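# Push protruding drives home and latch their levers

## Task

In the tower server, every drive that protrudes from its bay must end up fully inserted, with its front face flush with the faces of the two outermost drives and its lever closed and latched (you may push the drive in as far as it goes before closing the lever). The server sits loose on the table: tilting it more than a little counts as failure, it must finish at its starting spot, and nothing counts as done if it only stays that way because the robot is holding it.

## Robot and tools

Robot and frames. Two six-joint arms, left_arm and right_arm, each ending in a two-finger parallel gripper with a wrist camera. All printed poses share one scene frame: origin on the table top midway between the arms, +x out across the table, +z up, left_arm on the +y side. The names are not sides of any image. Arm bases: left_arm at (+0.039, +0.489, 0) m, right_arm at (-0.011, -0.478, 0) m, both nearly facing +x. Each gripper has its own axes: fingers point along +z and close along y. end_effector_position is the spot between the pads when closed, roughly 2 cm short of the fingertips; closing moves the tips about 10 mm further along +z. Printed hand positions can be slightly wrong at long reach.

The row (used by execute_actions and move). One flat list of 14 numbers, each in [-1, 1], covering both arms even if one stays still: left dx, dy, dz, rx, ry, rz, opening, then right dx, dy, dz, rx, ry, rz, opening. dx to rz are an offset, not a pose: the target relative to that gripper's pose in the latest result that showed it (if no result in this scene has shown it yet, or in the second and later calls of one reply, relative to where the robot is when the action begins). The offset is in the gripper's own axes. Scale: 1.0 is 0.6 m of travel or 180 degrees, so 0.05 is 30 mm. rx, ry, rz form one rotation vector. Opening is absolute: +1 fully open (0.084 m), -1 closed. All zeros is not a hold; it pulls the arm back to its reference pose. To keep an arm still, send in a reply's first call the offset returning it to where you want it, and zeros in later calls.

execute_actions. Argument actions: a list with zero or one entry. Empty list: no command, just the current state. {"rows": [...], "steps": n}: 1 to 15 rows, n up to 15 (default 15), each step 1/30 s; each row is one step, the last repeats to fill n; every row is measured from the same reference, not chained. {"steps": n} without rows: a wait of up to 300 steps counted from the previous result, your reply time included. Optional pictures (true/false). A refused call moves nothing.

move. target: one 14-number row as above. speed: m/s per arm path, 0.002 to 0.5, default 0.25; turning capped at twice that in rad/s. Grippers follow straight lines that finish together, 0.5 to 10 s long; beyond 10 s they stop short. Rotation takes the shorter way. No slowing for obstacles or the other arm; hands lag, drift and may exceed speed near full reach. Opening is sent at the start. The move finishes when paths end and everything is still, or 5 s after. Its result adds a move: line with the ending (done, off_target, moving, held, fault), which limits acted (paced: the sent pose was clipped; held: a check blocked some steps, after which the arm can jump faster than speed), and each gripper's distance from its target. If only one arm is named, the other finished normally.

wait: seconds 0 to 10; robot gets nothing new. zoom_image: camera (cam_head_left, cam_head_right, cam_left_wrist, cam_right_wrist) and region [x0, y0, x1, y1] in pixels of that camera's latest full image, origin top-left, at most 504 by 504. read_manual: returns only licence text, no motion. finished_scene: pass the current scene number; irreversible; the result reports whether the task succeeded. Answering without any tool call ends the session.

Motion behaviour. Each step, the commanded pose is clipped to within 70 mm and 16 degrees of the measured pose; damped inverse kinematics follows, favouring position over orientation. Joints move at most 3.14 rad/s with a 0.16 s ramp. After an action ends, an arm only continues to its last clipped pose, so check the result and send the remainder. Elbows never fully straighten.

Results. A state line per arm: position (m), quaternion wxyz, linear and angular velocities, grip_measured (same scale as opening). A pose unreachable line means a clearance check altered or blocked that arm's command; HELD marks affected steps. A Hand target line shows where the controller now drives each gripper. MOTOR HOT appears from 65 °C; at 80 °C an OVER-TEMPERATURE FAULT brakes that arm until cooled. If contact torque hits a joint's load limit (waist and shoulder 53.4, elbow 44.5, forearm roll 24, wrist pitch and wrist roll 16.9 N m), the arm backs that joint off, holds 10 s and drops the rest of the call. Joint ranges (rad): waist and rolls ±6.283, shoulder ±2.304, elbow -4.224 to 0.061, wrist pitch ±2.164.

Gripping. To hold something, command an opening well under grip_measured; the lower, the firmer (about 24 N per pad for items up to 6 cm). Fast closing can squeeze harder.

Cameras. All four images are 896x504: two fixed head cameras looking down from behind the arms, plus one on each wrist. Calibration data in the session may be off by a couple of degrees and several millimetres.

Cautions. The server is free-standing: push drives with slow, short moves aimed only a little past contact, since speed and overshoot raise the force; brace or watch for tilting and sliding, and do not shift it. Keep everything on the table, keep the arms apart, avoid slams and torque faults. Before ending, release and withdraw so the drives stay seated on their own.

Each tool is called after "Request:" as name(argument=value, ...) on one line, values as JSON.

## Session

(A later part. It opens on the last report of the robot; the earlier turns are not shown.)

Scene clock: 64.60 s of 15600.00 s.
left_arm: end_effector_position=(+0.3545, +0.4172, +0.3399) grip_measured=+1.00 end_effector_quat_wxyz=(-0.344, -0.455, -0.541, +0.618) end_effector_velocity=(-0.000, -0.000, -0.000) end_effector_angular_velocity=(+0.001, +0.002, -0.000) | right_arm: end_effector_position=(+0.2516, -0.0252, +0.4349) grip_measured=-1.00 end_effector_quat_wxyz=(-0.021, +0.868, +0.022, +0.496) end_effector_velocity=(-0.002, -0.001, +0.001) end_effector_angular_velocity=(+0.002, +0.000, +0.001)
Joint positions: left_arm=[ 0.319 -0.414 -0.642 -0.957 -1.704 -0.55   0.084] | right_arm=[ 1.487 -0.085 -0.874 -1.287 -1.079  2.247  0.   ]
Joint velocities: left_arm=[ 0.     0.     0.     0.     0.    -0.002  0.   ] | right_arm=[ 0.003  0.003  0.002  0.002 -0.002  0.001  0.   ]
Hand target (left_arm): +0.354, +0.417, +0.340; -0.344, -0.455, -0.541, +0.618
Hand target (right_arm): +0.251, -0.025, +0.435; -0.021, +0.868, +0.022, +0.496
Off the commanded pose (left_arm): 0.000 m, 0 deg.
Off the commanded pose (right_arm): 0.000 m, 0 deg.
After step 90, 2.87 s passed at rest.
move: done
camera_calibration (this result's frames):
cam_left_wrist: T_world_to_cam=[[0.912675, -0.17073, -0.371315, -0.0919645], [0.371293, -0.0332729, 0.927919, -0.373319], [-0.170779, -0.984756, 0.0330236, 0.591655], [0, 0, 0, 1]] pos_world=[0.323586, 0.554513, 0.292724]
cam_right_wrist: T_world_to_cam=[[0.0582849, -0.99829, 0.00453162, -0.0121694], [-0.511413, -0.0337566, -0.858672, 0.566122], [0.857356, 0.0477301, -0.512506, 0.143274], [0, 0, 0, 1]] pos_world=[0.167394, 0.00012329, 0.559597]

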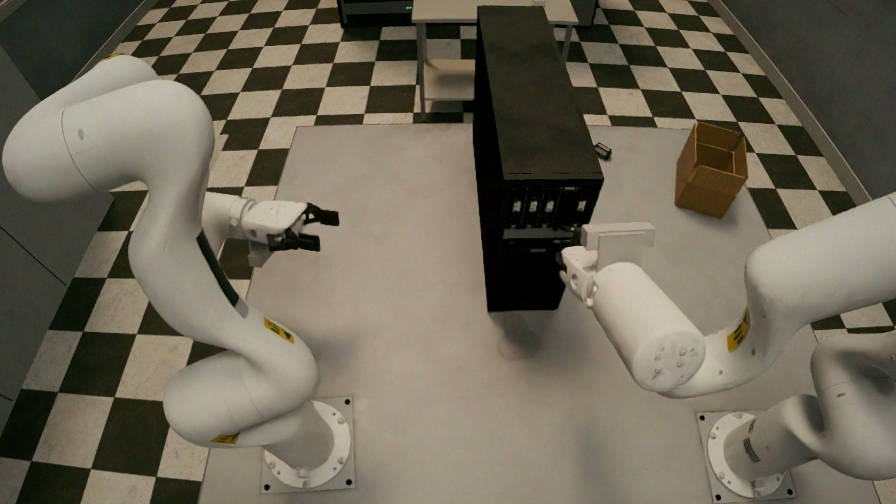

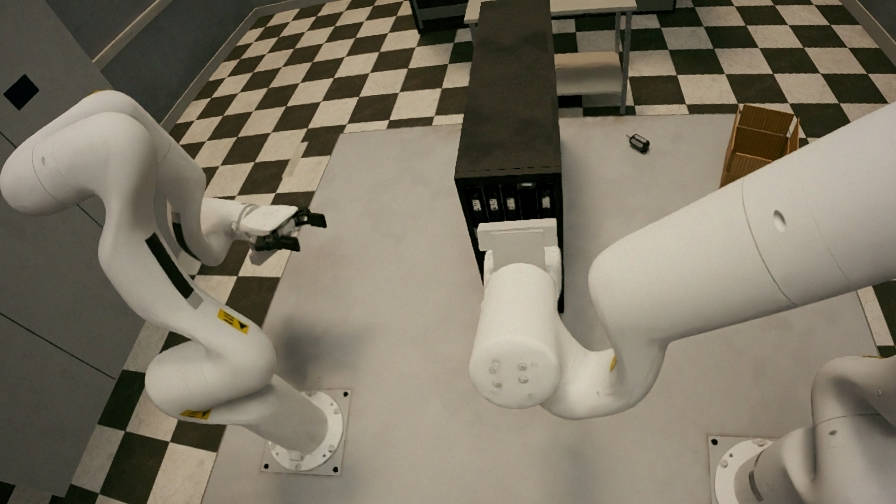

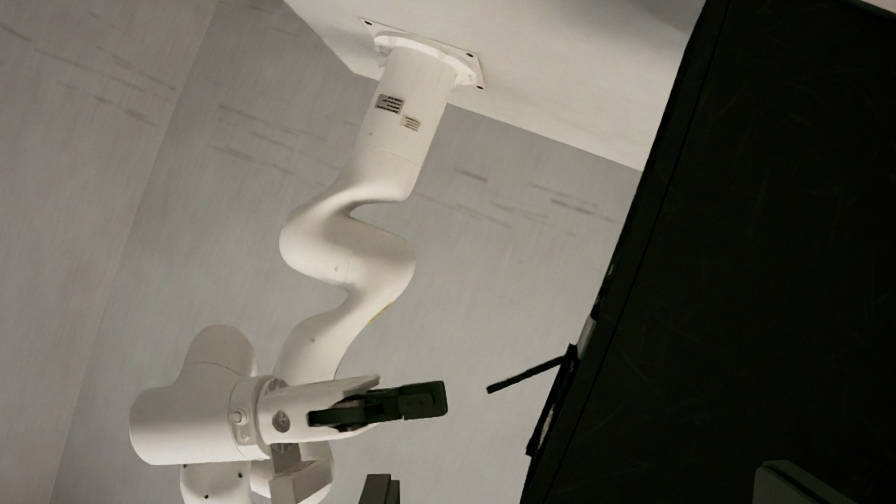

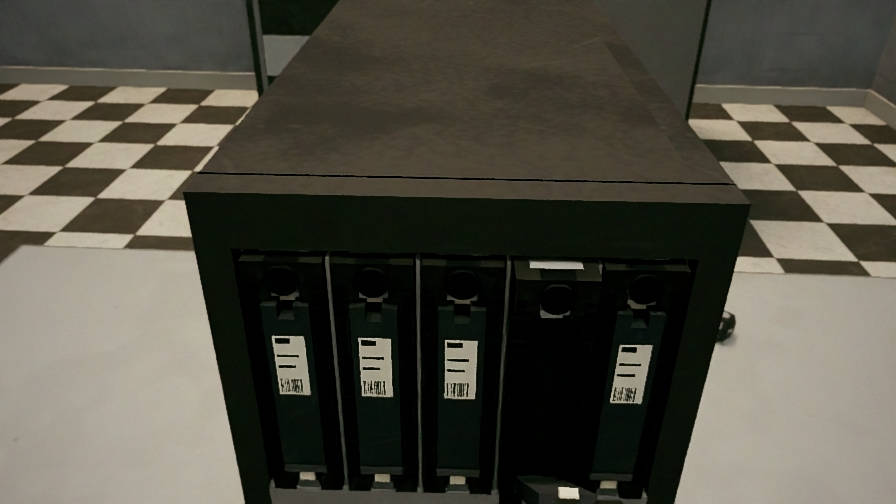

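Request:
move(target=[0,0,0,0,0,0,1, -0.0722,-0.005,0.0417,-0.0196,0.1694,0.0005,-1], speed=0.15)

Scene clock: 71.03 s of 15600.00 s.
left_arm: end_effector_position=(+0.3545, +0.4172, +0.3399) grip_measured=+1.00 end_effector_quat_wxyz=(-0.344, -0.455, -0.541, +0.618) end_effector_velocity=(-0.000, -0.000, -0.000) end_effector_angular_velocity=(+0.000, +0.001, -0.000) | right_arm: end_effector_position=(+0.2513, -0.0220, +0.3846) grip_measured=-1.00 end_effector_quat_wxyz=(-0.000, +0.707, +0.000, +0.707) end_effector_velocity=(+0.001, -0.000, -0.001) end_effector_angular_velocity=(-0.000, -0.007, -0.003)
Joint positions: left_arm=[ 0.319 -0.414 -0.642 -0.958 -1.704 -0.55   0.084] | right_arm=[ 1.567 -0.409 -0.799 -1.608 -1.554  2.752  0.   ]
Joint velocities: left_arm=[-0.    -0.     0.     0.     0.    -0.001  0.   ] | right_arm=[-0.001 -0.005 -0.    -0.001 -0.007  0.005  0.   ]
Hand target (left_arm): +0.354, +0.417, +0.340; -0.344, -0.455, -0.541, +0.618
Hand target (right_arm): +0.251, -0.022, +0.384; -0.000, +0.707, +0.000, +0.707
Off the commanded pose (left_arm): 0.000 m, 0 deg.
Off the commanded pose (right_arm): 0.001 m, 0 deg.
After step 90, 1.27 s passed at rest.
move: done
camera_calibration (this result's frames):
cam_left_wrist: T_world_to_cam=[[0.912675, -0.17073, -0.371315, -0.0919648], [0.371293, -0.0332727, 0.92792, -0.373319], [-0.170778, -0.984756, 0.0330236, 0.591654], [0, 0, 0, 1]] pos_world=[0.323587, 0.554513, 0.292724]
cam_right_wrist: T_world_to_cam=[[-0.0104301, -0.999823, 0.0156476, 0.00423096], [-0.00698662, -0.0155752, -0.999854, 0.450801], [0.999921, -0.0105379, -0.00682293, -0.113996], [0, 0, 0, 1]] pos_world=[0.117181, 0.0100502, 0.449891]

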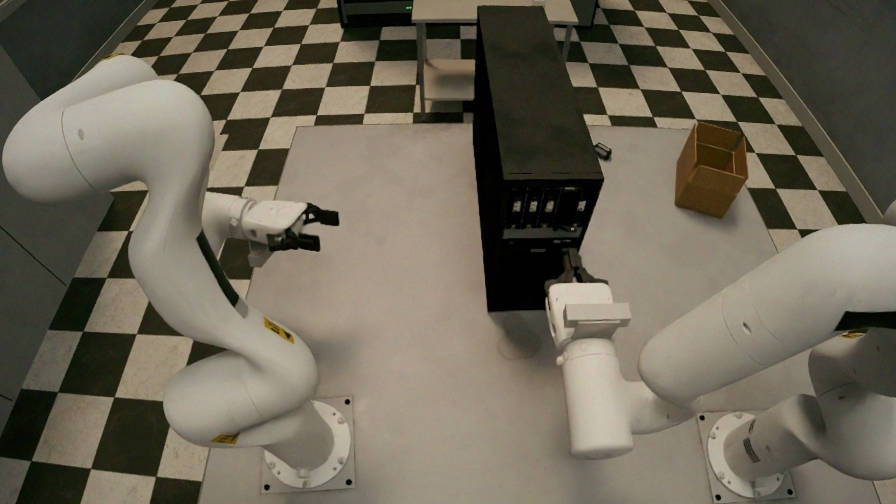

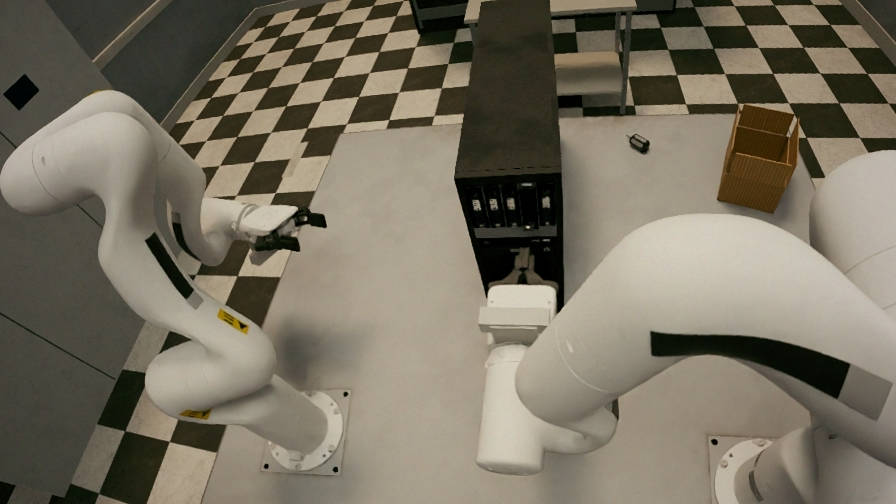

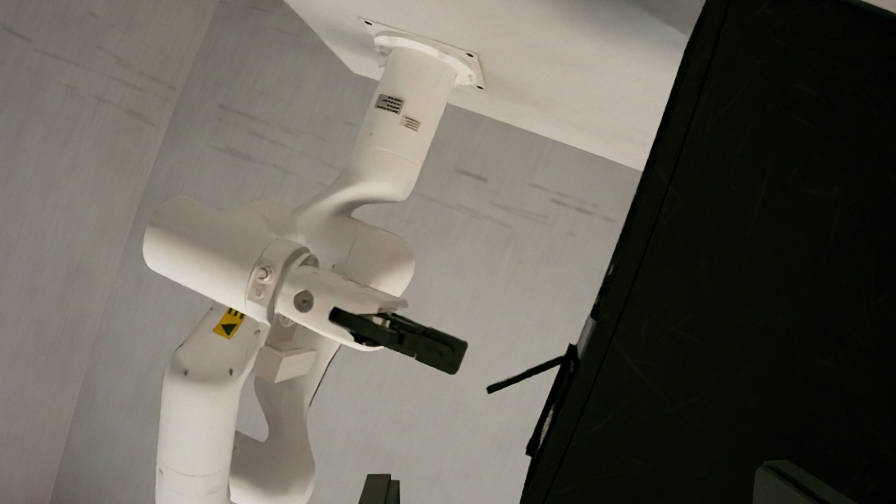

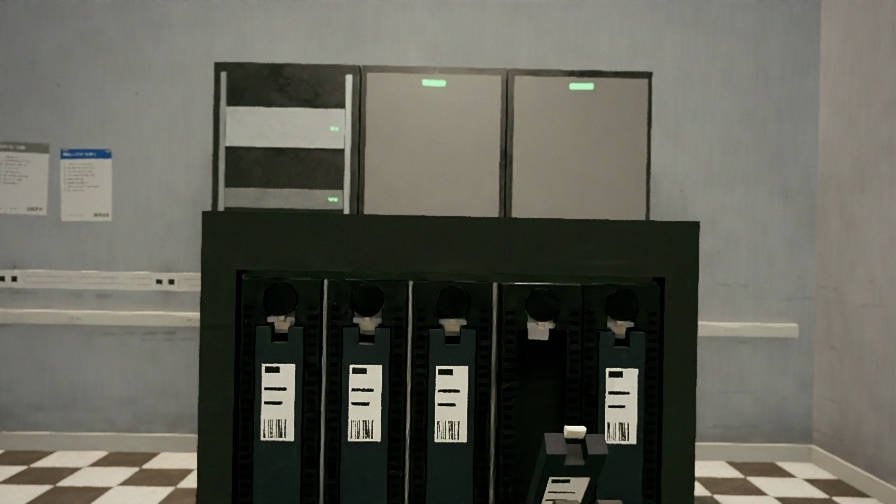

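Request:
move(target=[0,0,0,0,0,0,1, 0,0,0.075,0,0,0,-1], speed=0.08)

Scene clock: 73.27 s of 15600.00 s.
left_arm: end_effector_position=(+0.3545, +0.4172, +0.3399) grip_measured=+1.00 end_effector_quat_wxyz=(-0.344, -0.455, -0.541, +0.618) end_effector_velocity=(-0.000, -0.000, -0.000) end_effector_angular_velocity=(+0.000, +0.002, +0.000) | right_arm: end_effector_position=(+0.2962, -0.0218, +0.3848) grip_measured=-1.00 end_effector_quat_wxyz=(-0.000, +0.707, +0.000, +0.707) end_effector_velocity=(+0.002, -0.000, +0.000) end_effector_angular_velocity=(+0.001, -0.000, -0.001)
Joint positions: left_arm=[ 0.319 -0.414 -0.642 -0.958 -1.704 -0.55   0.084] | right_arm=[ 1.469 -0.416 -0.811 -1.698 -1.517  2.751  0.   ]
Joint velocities: left_arm=[ 0.     0.     0.    -0.     0.    -0.002  0.   ] | right_arm=[-0.004  0.    -0.001 -0.003  0.001  0.     0.   ]
Hand target (left_arm): +0.354, +0.417, +0.340; -0.344, -0.455, -0.541, +0.618
Hand target (right_arm): +0.296, -0.022, +0.385; -0.000, +0.707, +0.000, +0.707
Off the commanded pose (left_arm): 0.000 m, 0 deg.
Off the commanded pose (right_arm): 0.000 m, 0 deg.
move: done
camera_calibration (this result's frames):
cam_left_wrist: T_world_to_cam=[[0.912675, -0.17073, -0.371315, -0.0919646], [0.371293, -0.0332727, 0.927919, -0.373319], [-0.170779, -0.984756, 0.0330238, 0.591654], [0, 0, 0, 1]] pos_world=[0.323587, 0.554513, 0.292724]
cam_right_wrist: T_world_to_cam=[[-0.0103523, -0.999824, 0.0156306, 0.00478408], [-0.00645933, -0.0155643, -0.999858, 0.451146], [0.999926, -0.0104518, -0.00629707, -0.159094], [0, 0, 0, 1]] pos_world=[0.162046, 0.0101422, 0.450005]

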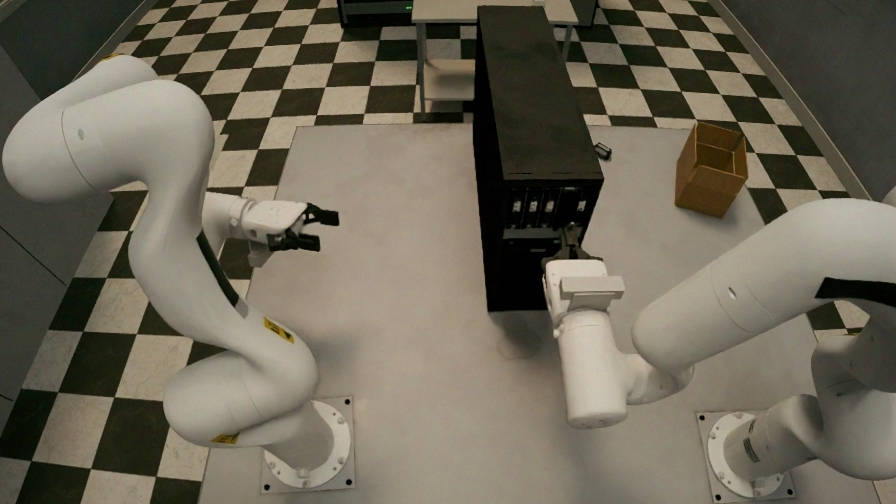

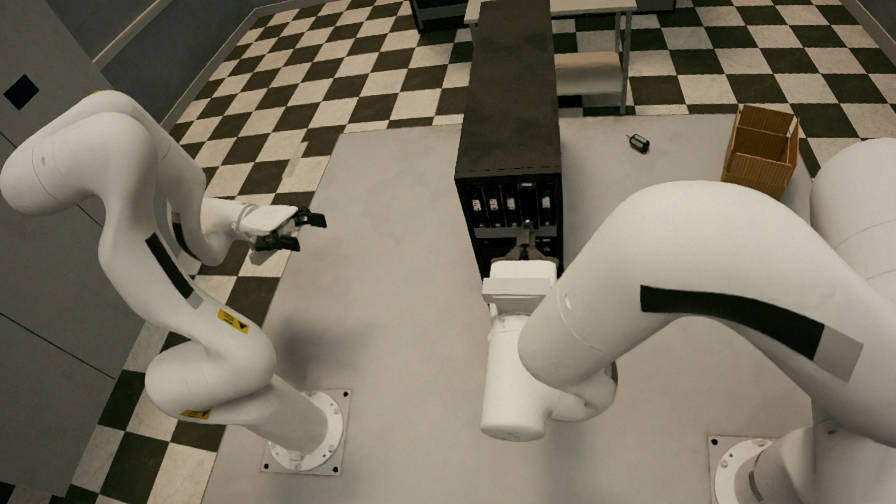

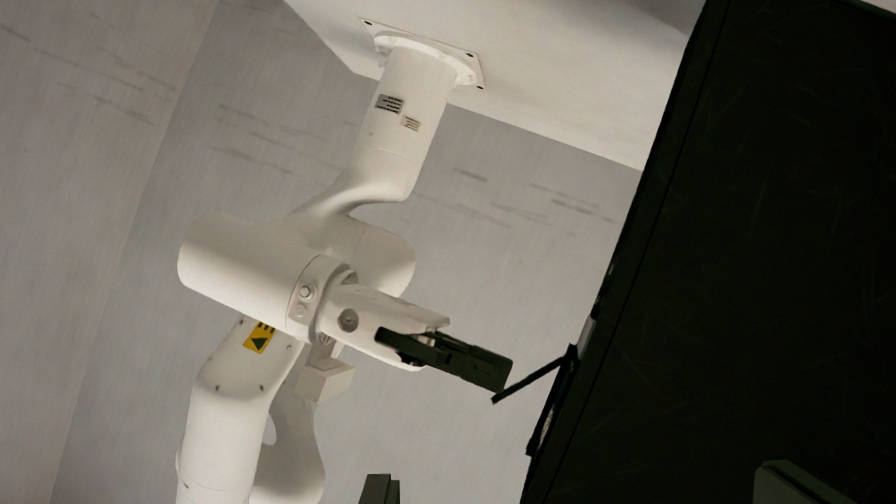

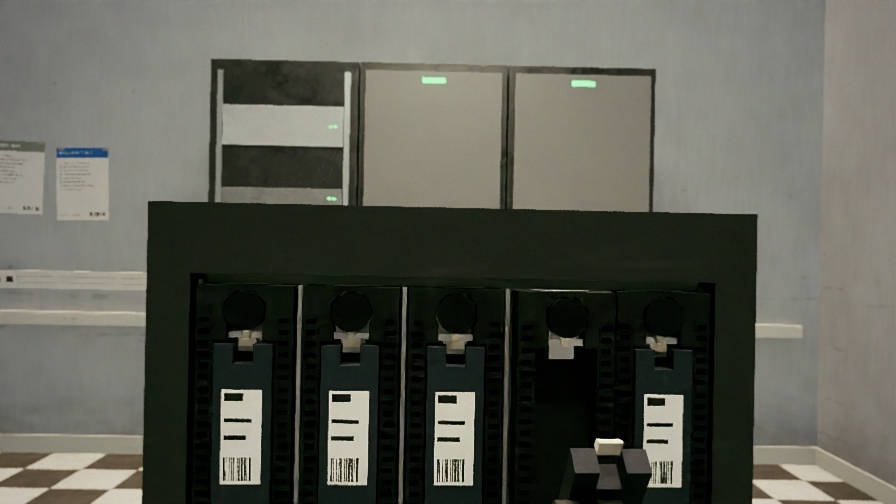

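Request:
move(target=[0,0,0,0,0,0,1, 0,0,0.033,0,0,0,-1], speed=0.04)

Scene clock: 74.80 s of 15600.00 s.
left_arm: end_effector_position=(+0.3545, +0.4172, +0.3399) grip_measured=+1.00 end_effector_quat_wxyz=(-0.344, -0.455, -0.541, +0.618) end_effector_velocity=(-0.000, +0.000, +0.000) end_effector_angular_velocity=(+0.000, -0.000, -0.000) | right_arm: end_effector_position=(+0.3133, -0.0203, +0.3833) grip_measured=-1.00 end_effector_quat_wxyz=(-0.002, +0.708, +0.003, +0.706) end_effector_velocity=(-0.001, +0.001, +0.001) end_effector_angular_velocity=(+0.002, -0.003, +0.002)
Joint positions: left_arm=[ 0.319 -0.414 -0.642 -0.958 -1.704 -0.55   0.084] | right_arm=[ 1.433 -0.423 -0.818 -1.737 -1.498  2.75   0.   ]
Joint velocities: left_arm=[ 0.     0.001  0.     0.     0.    -0.     0.   ] | right_arm=[ 0.003  0.001 -0.     0.    -0.003  0.     0.   ]
Hand target (left_arm): +0.354, +0.417, +0.340; -0.344, -0.455, -0.541, +0.618
Hand target (right_arm): +0.316, -0.022, +0.385; -0.000, +0.707, +0.000, +0.707
Off the commanded pose (left_arm): 0.000 m, 0 deg.
Off the commanded pose (right_arm): 0.003 m, 0 deg.
move: done
camera_calibration (this result's frames):
cam_left_wrist: T_world_to_cam=[[0.912675, -0.17073, -0.371315, -0.0919645], [0.371293, -0.0332725, 0.927919, -0.373319], [-0.170779, -0.984756, 0.0330239, 0.591654], [0, 0, 0, 1]] pos_world=[0.323586, 0.554513, 0.292724]
cam_right_wrist: T_world_to_cam=[[-0.00387273, -0.999836, 0.0177036, 0.00373442], [-0.0095593, -0.0176659, -0.999798, 0.450686], [0.999947, -0.00404119, -0.00948931, -0.17481], [0, 0, 0, 1]] pos_world=[0.179123, 0.0109891, 0.44887]

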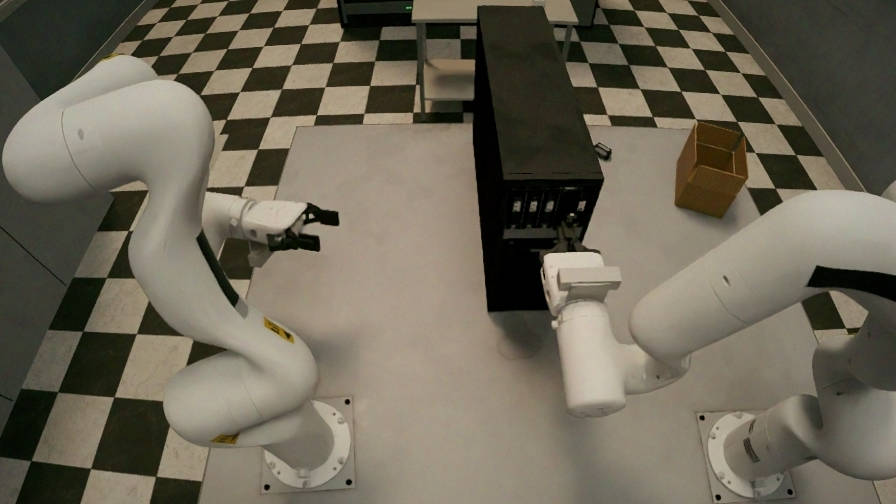

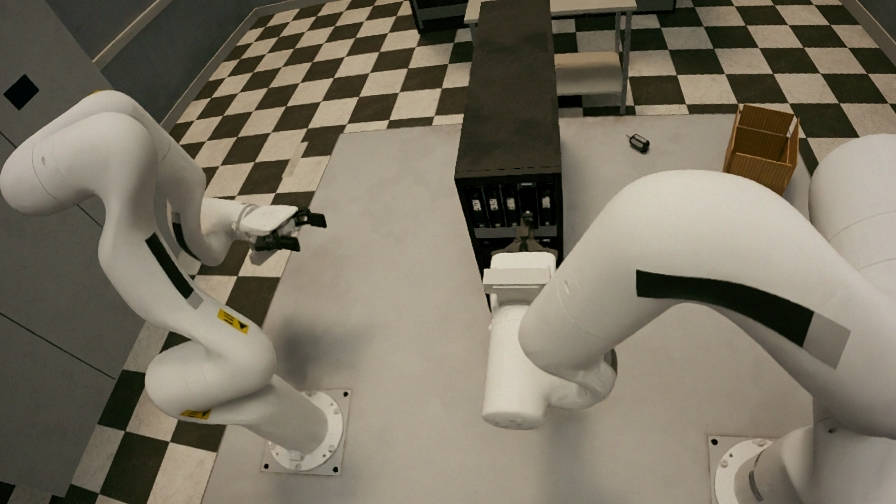

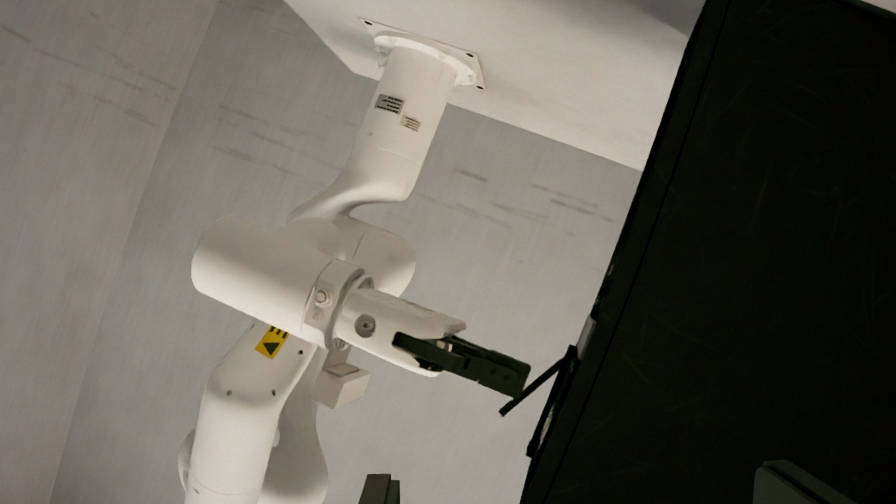

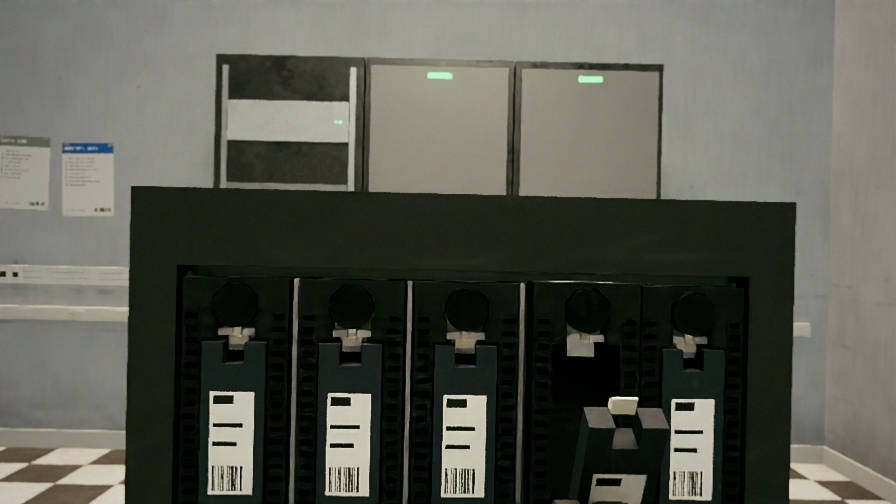

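Request:
move(target=[0,0,0,0,0,0,1, 0.005,0,0.025,0,0,0,-1], speed=0.03)

Scene clock: 85.83 s of 15600.00 s.
left_arm: end_effector_position=(+0.3545, +0.4172, +0.3399) grip_measured=+1.00 end_effector_quat_wxyz=(-0.344, -0.455, -0.541, +0.618) end_effector_velocity=(+0.000, +0.000, -0.000) end_effector_angular_velocity=(+0.000, -0.001, -0.000) | right_arm: end_effector_position=(+0.2906, -0.0031, +0.3832) grip_measured=-1.00 end_effector_quat_wxyz=(-0.021, +0.708, +0.026, +0.706) end_effector_velocity=(-0.000, +0.000, -0.000) end_effector_angular_velocity=(-0.001, -0.001, +0.001)
Joint positions: left_arm=[ 0.319 -0.414 -0.642 -0.958 -1.704 -0.55   0.084] | right_arm=[ 1.481 -0.422 -0.816 -1.748 -1.495  2.747  0.   ]
Joint velocities: left_arm=[ 0.    -0.    -0.     0.     0.     0.001  0.   ] | right_arm=[ 0.001 -0.     0.    -0.001 -0.001 -0.     0.   ]
Hand target (left_arm): +0.354, +0.417, +0.340; -0.344, -0.455, -0.541, +0.618
Hand target (right_arm): +0.291, -0.003, +0.383; -0.021, +0.708, +0.026, +0.706
Off the commanded pose (left_arm): 0.000 m, 0 deg.
Off the commanded pose (right_arm): 0.042 m, 3 deg.
TORQUE FAULT: the external load on joint 1 (waist) of the right arm reached its load limit, and that arm stopped for 10 seconds. A torque fault stops only its own arm. That arm's remaining commands of this call were not run. Joint 1 (waist) of that arm moved back by up to 3 degrees. That arm holds there, with its grip as last carried out, and accepts commands again: back off and push less far. That arm stops again, at the same cost, whenever a joint's load reaches its limit.
move: fault (right_arm)
camera_calibration (this result's frames):
cam_left_wrist: T_world_to_cam=[[0.912675, -0.17073, -0.371315, -0.0919644], [0.371293, -0.0332725, 0.927919, -0.373319], [-0.170779, -0.984756, 0.0330241, 0.591654], [0, 0, 0, 1]] pos_world=[0.323586, 0.554513, 0.292724]
cam_right_wrist: T_world_to_cam=[[0.0559394, -0.998168, 0.0230366, 0.00135987], [-0.00698709, -0.0234635, -0.9997, 0.449897], [0.99841, 0.0557617, -0.00828683, -0.151847], [0, 0, 0, 1]] pos_world=[0.154672, 0.0203808, 0.448473]

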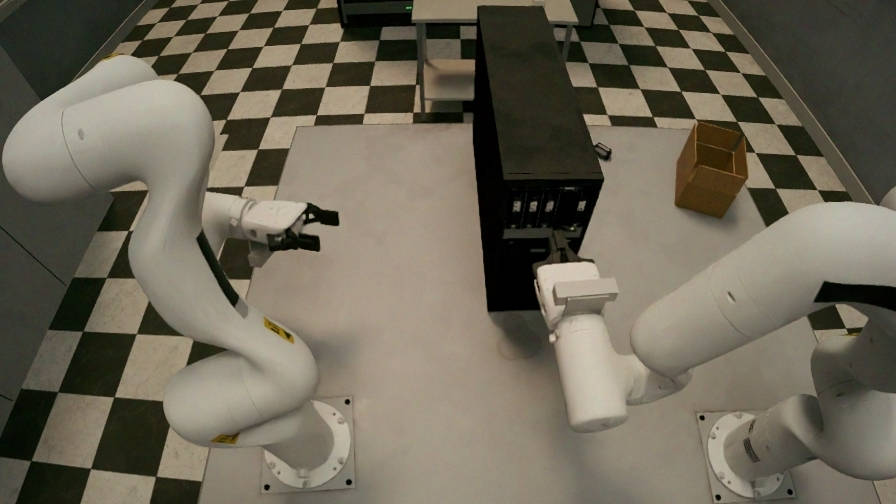

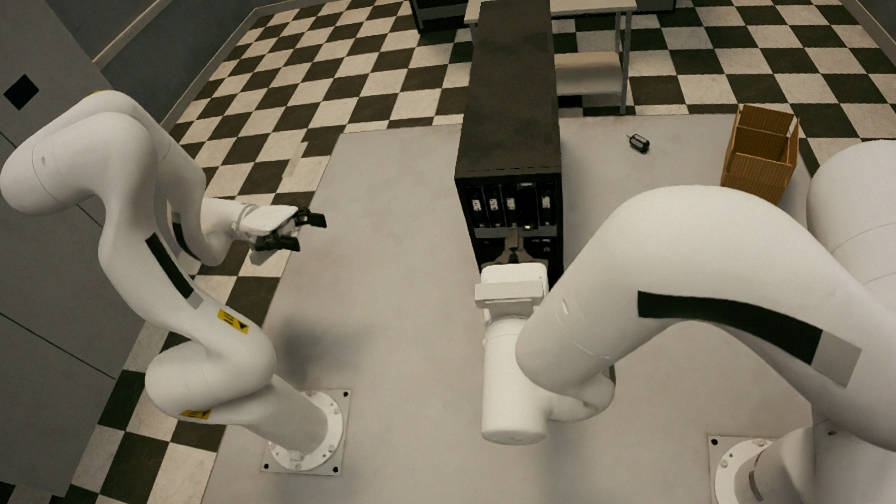

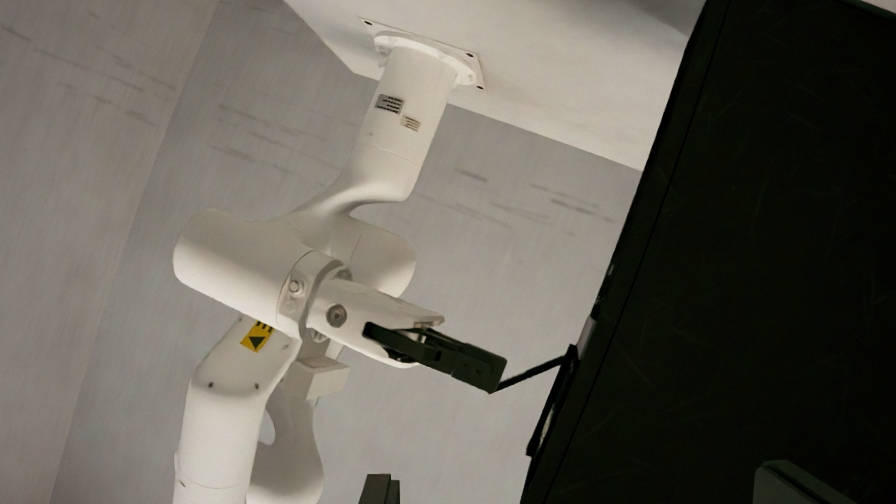

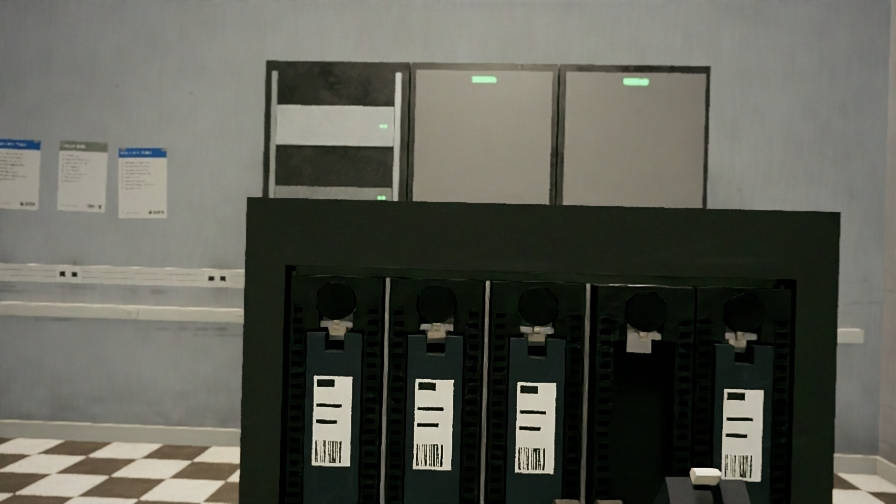

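Request:
move(target=[-0.1653,-0.0798,0.7468,0.0281,0.7226,0.6071,-1, 0,0.03,-0.07,0,0,1.0,-1], speed=0.25)

Scene clock: 100.97 s of 15600.00 s.
left_arm: end_effector_position=(+0.2611, -0.0219, +0.4495) grip_measured=-1.00 end_effector_quat_wxyz=(-0.001, +0.867, -0.000, +0.498) end_effector_velocity=(-0.000, -0.001, -0.000) end_effector_angular_velocity=(+0.004, -0.004, -0.002) | right_arm: end_effector_position=(+0.2498, -0.0240, +0.3833) grip_measured=-1.00 end_effector_quat_wxyz=(+0.706, -0.026, +0.708, +0.021) end_effector_velocity=(-0.000, -0.000, -0.000) end_effector_angular_velocity=(-0.007, +0.000, -0.000)
Joint positions: left_arm=[-1.665 -0.241 -1.087  1.17  -1.217 -2.214  0.   ] | right_arm=[ 1.567 -0.376 -0.747 -1.669 -1.53  -0.376  0.   ]
Joint velocities: left_arm=[-0.002 -0.003 -0.002  0.003 -0.003  0.001  0.   ] | right_arm=[ 0.    -0.     0.     0.     0.001 -0.007  0.   ]
Hand target (left_arm): +0.261, -0.022, +0.449; -0.001, +0.867, -0.001, +0.498
Hand target (right_arm): +0.250, -0.024, +0.383; +0.706, -0.026, +0.708, +0.021
Off the commanded pose (left_arm): 0.001 m, 0 deg.
Off the commanded pose (right_arm): 0.000 m, 0 deg.
After step 90, 5.40 s passed at rest.
move: done
camera_calibration (this result's frames):
cam_left_wrist: T_world_to_cam=[[0.00419151, -0.999884, 0.0146474, 0.00451401], [-0.535862, -0.0146128, -0.844179, 0.578938], [0.844295, -0.00431062, -0.535861, 0.151772], [0, 0, 0, 1]] pos_world=[0.182072, 0.0136276, 0.56999]
cam_right_wrist: T_world_to_cam=[[-0.0786349, 0.996652, -0.0223799, 0.0816709], [-0.0044534, 0.022098, 0.999746, -0.316777], [0.996894, 0.0787146, 0.00270081, -0.113296], [0, 0, 0, 1]] pos_world=[0.117956, -0.0654792, 0.31883]

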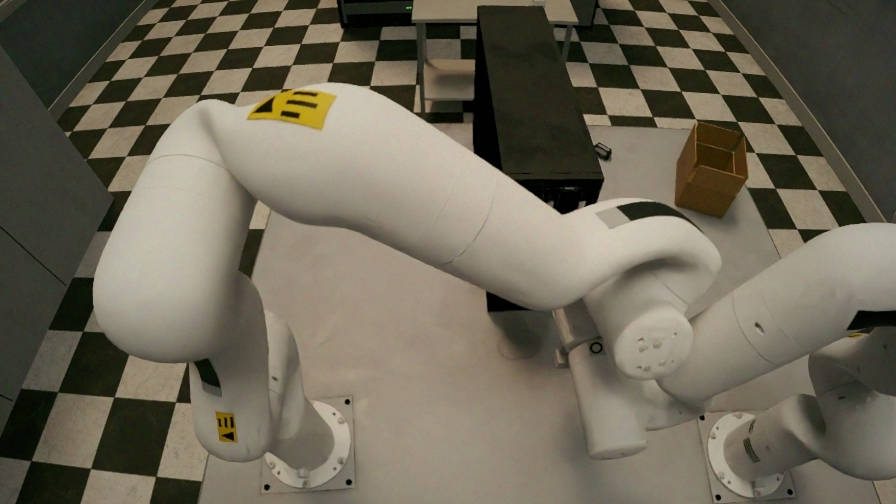

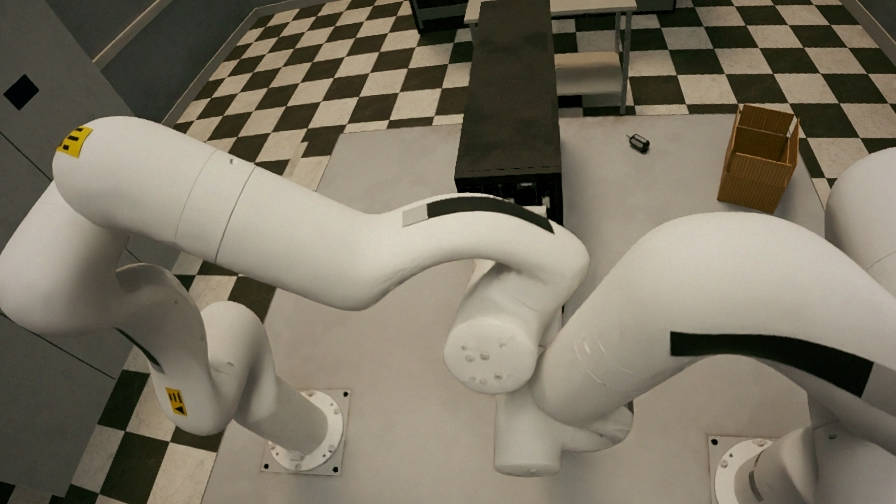

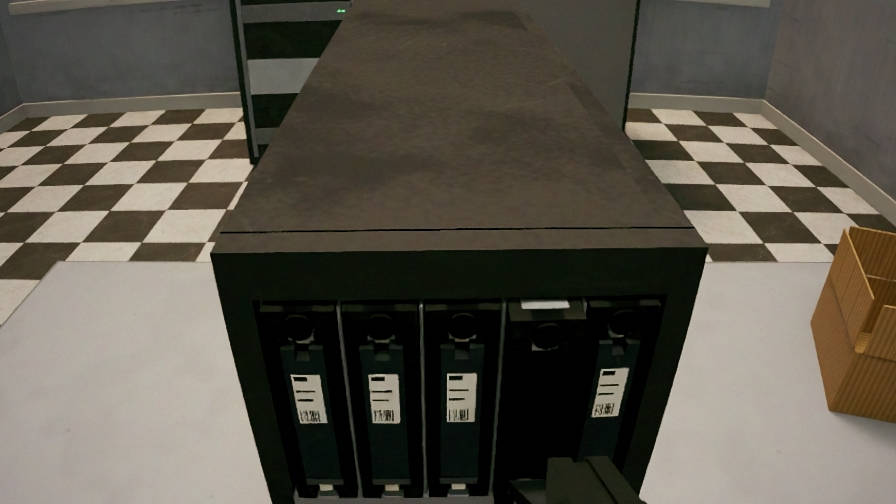

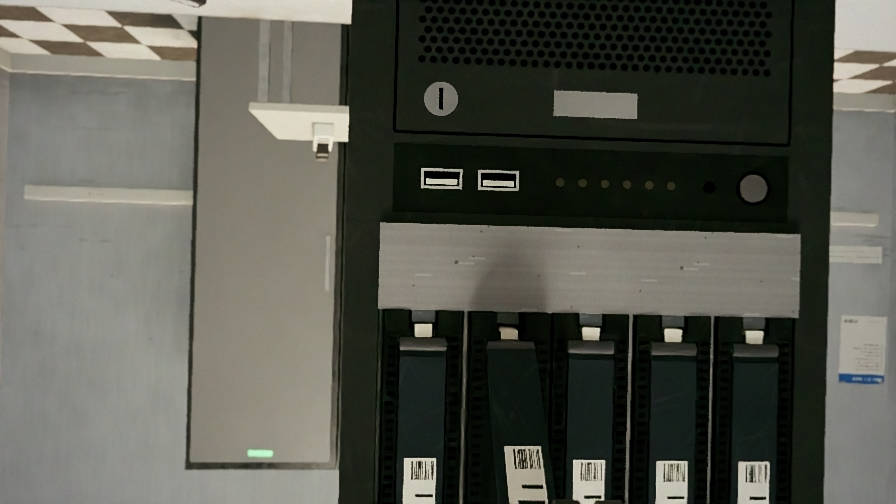

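Request:
move(target=[0.041,0,0.111,0,0,0,-1, 0,0,0,0,0,0,-1], speed=0.06)

Scene clock: 103.33 s of 15600.00 s.
left_arm: end_effector_position=(+0.3309, -0.0217, +0.4371) grip_measured=-1.00 end_effector_quat_wxyz=(-0.001, +0.867, -0.000, +0.498) end_effector_velocity=(+0.001, -0.000, -0.000) end_effector_angular_velocity=(+0.002, -0.000, -0.001) | right_arm: end_effector_position=(+0.2498, -0.0240, +0.3833) grip_measured=-1.00 end_effector_quat_wxyz=(+0.706, -0.026, +0.708, +0.021) end_effector_velocity=(-0.001, +0.001, -0.001) end_effector_angular_velocity=(-0.001, +0.001, +0.003)
Joint positions: left_arm=[-1.529 -0.268 -1.091  1.255 -1.114 -2.2    0.   ] | right_arm=[ 1.567 -0.376 -0.747 -1.669 -1.53  -0.376  0.   ]
Joint velocities: left_arm=[ 0.003 -0.001 -0.     0.002  0.002  0.002  0.   ] | right_arm=[ 0.003 -0.001  0.     0.     0.001 -0.     0.   ]
Hand target (left_arm): +0.331, -0.022, +0.437; -0.001, +0.867, -0.000, +0.498
Hand target (right_arm): +0.250, -0.024, +0.383; +0.706, -0.026, +0.708, +0.021
Off the commanded pose (left_arm): 0.000 m, 0 deg.
Off the commanded pose (right_arm): 0.000 m, 0 deg.
move: done
camera_calibration (this result's frames):
cam_left_wrist: T_world_to_cam=[[0.00408828, -0.999886, 0.0145488, 0.00466725], [-0.536163, -0.0144727, -0.84399, 0.605855], [0.844104, -0.00435007, -0.536161, 0.0863749], [0, 0, 0, 1]] pos_world=[0.251909, 0.0138108, 0.557579]
cam_right_wrist: T_world_to_cam=[[-0.0786348, 0.996652, -0.0223809, 0.0816712], [-0.00445349, 0.022099, 0.999746, -0.316777], [0.996894, 0.0787145, 0.00270084, -0.113296], [0, 0, 0, 1]] pos_world=[0.117956, -0.0654793, 0.31883]

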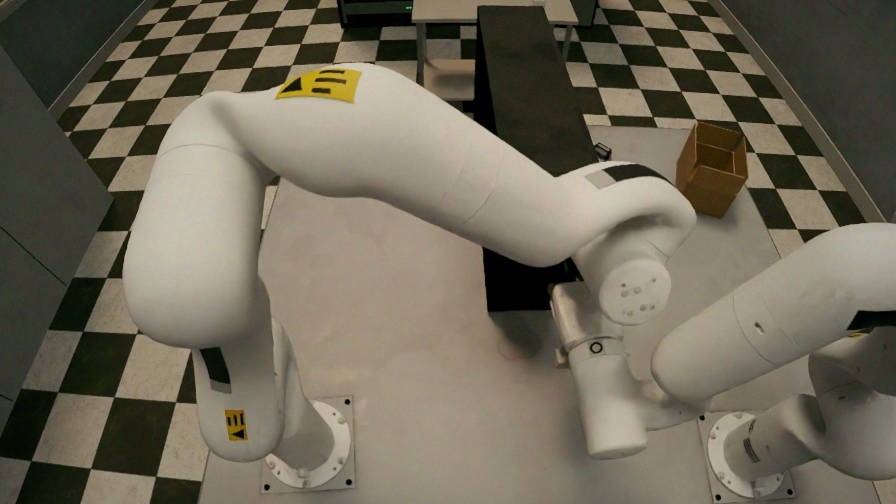

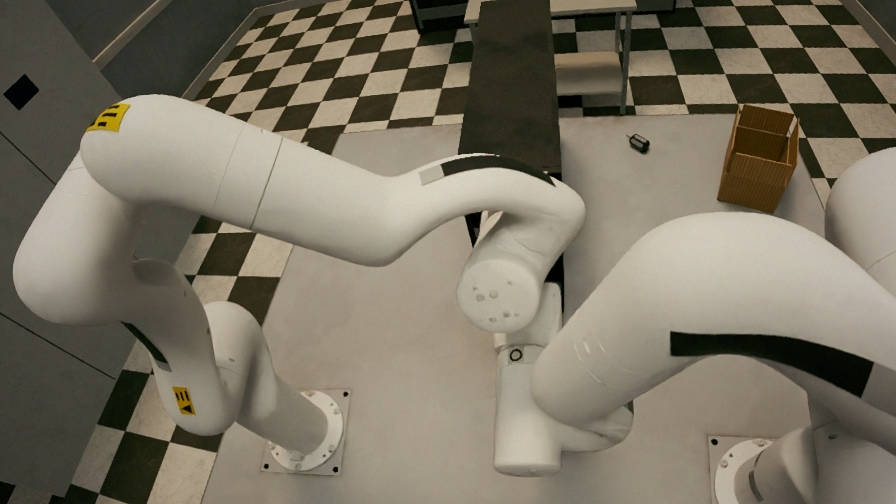

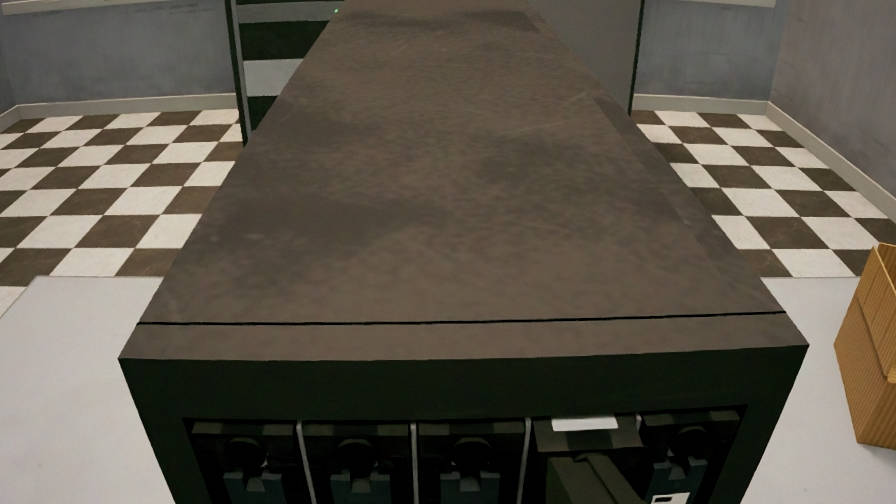

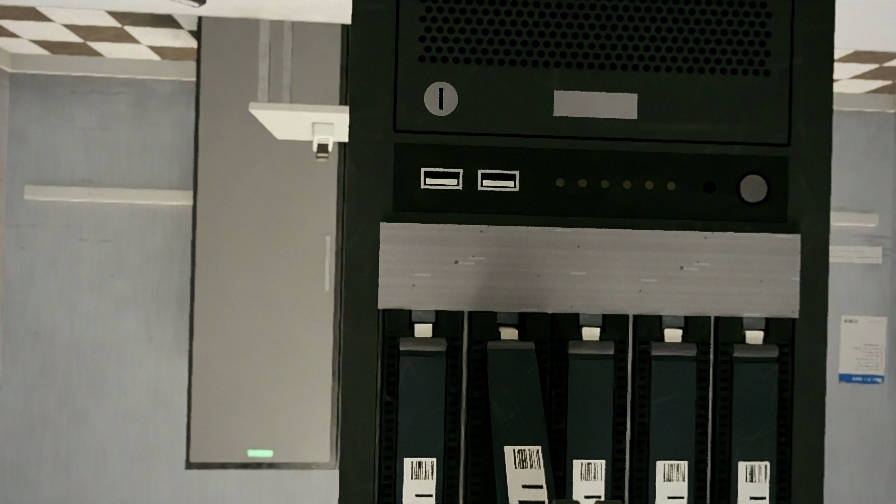

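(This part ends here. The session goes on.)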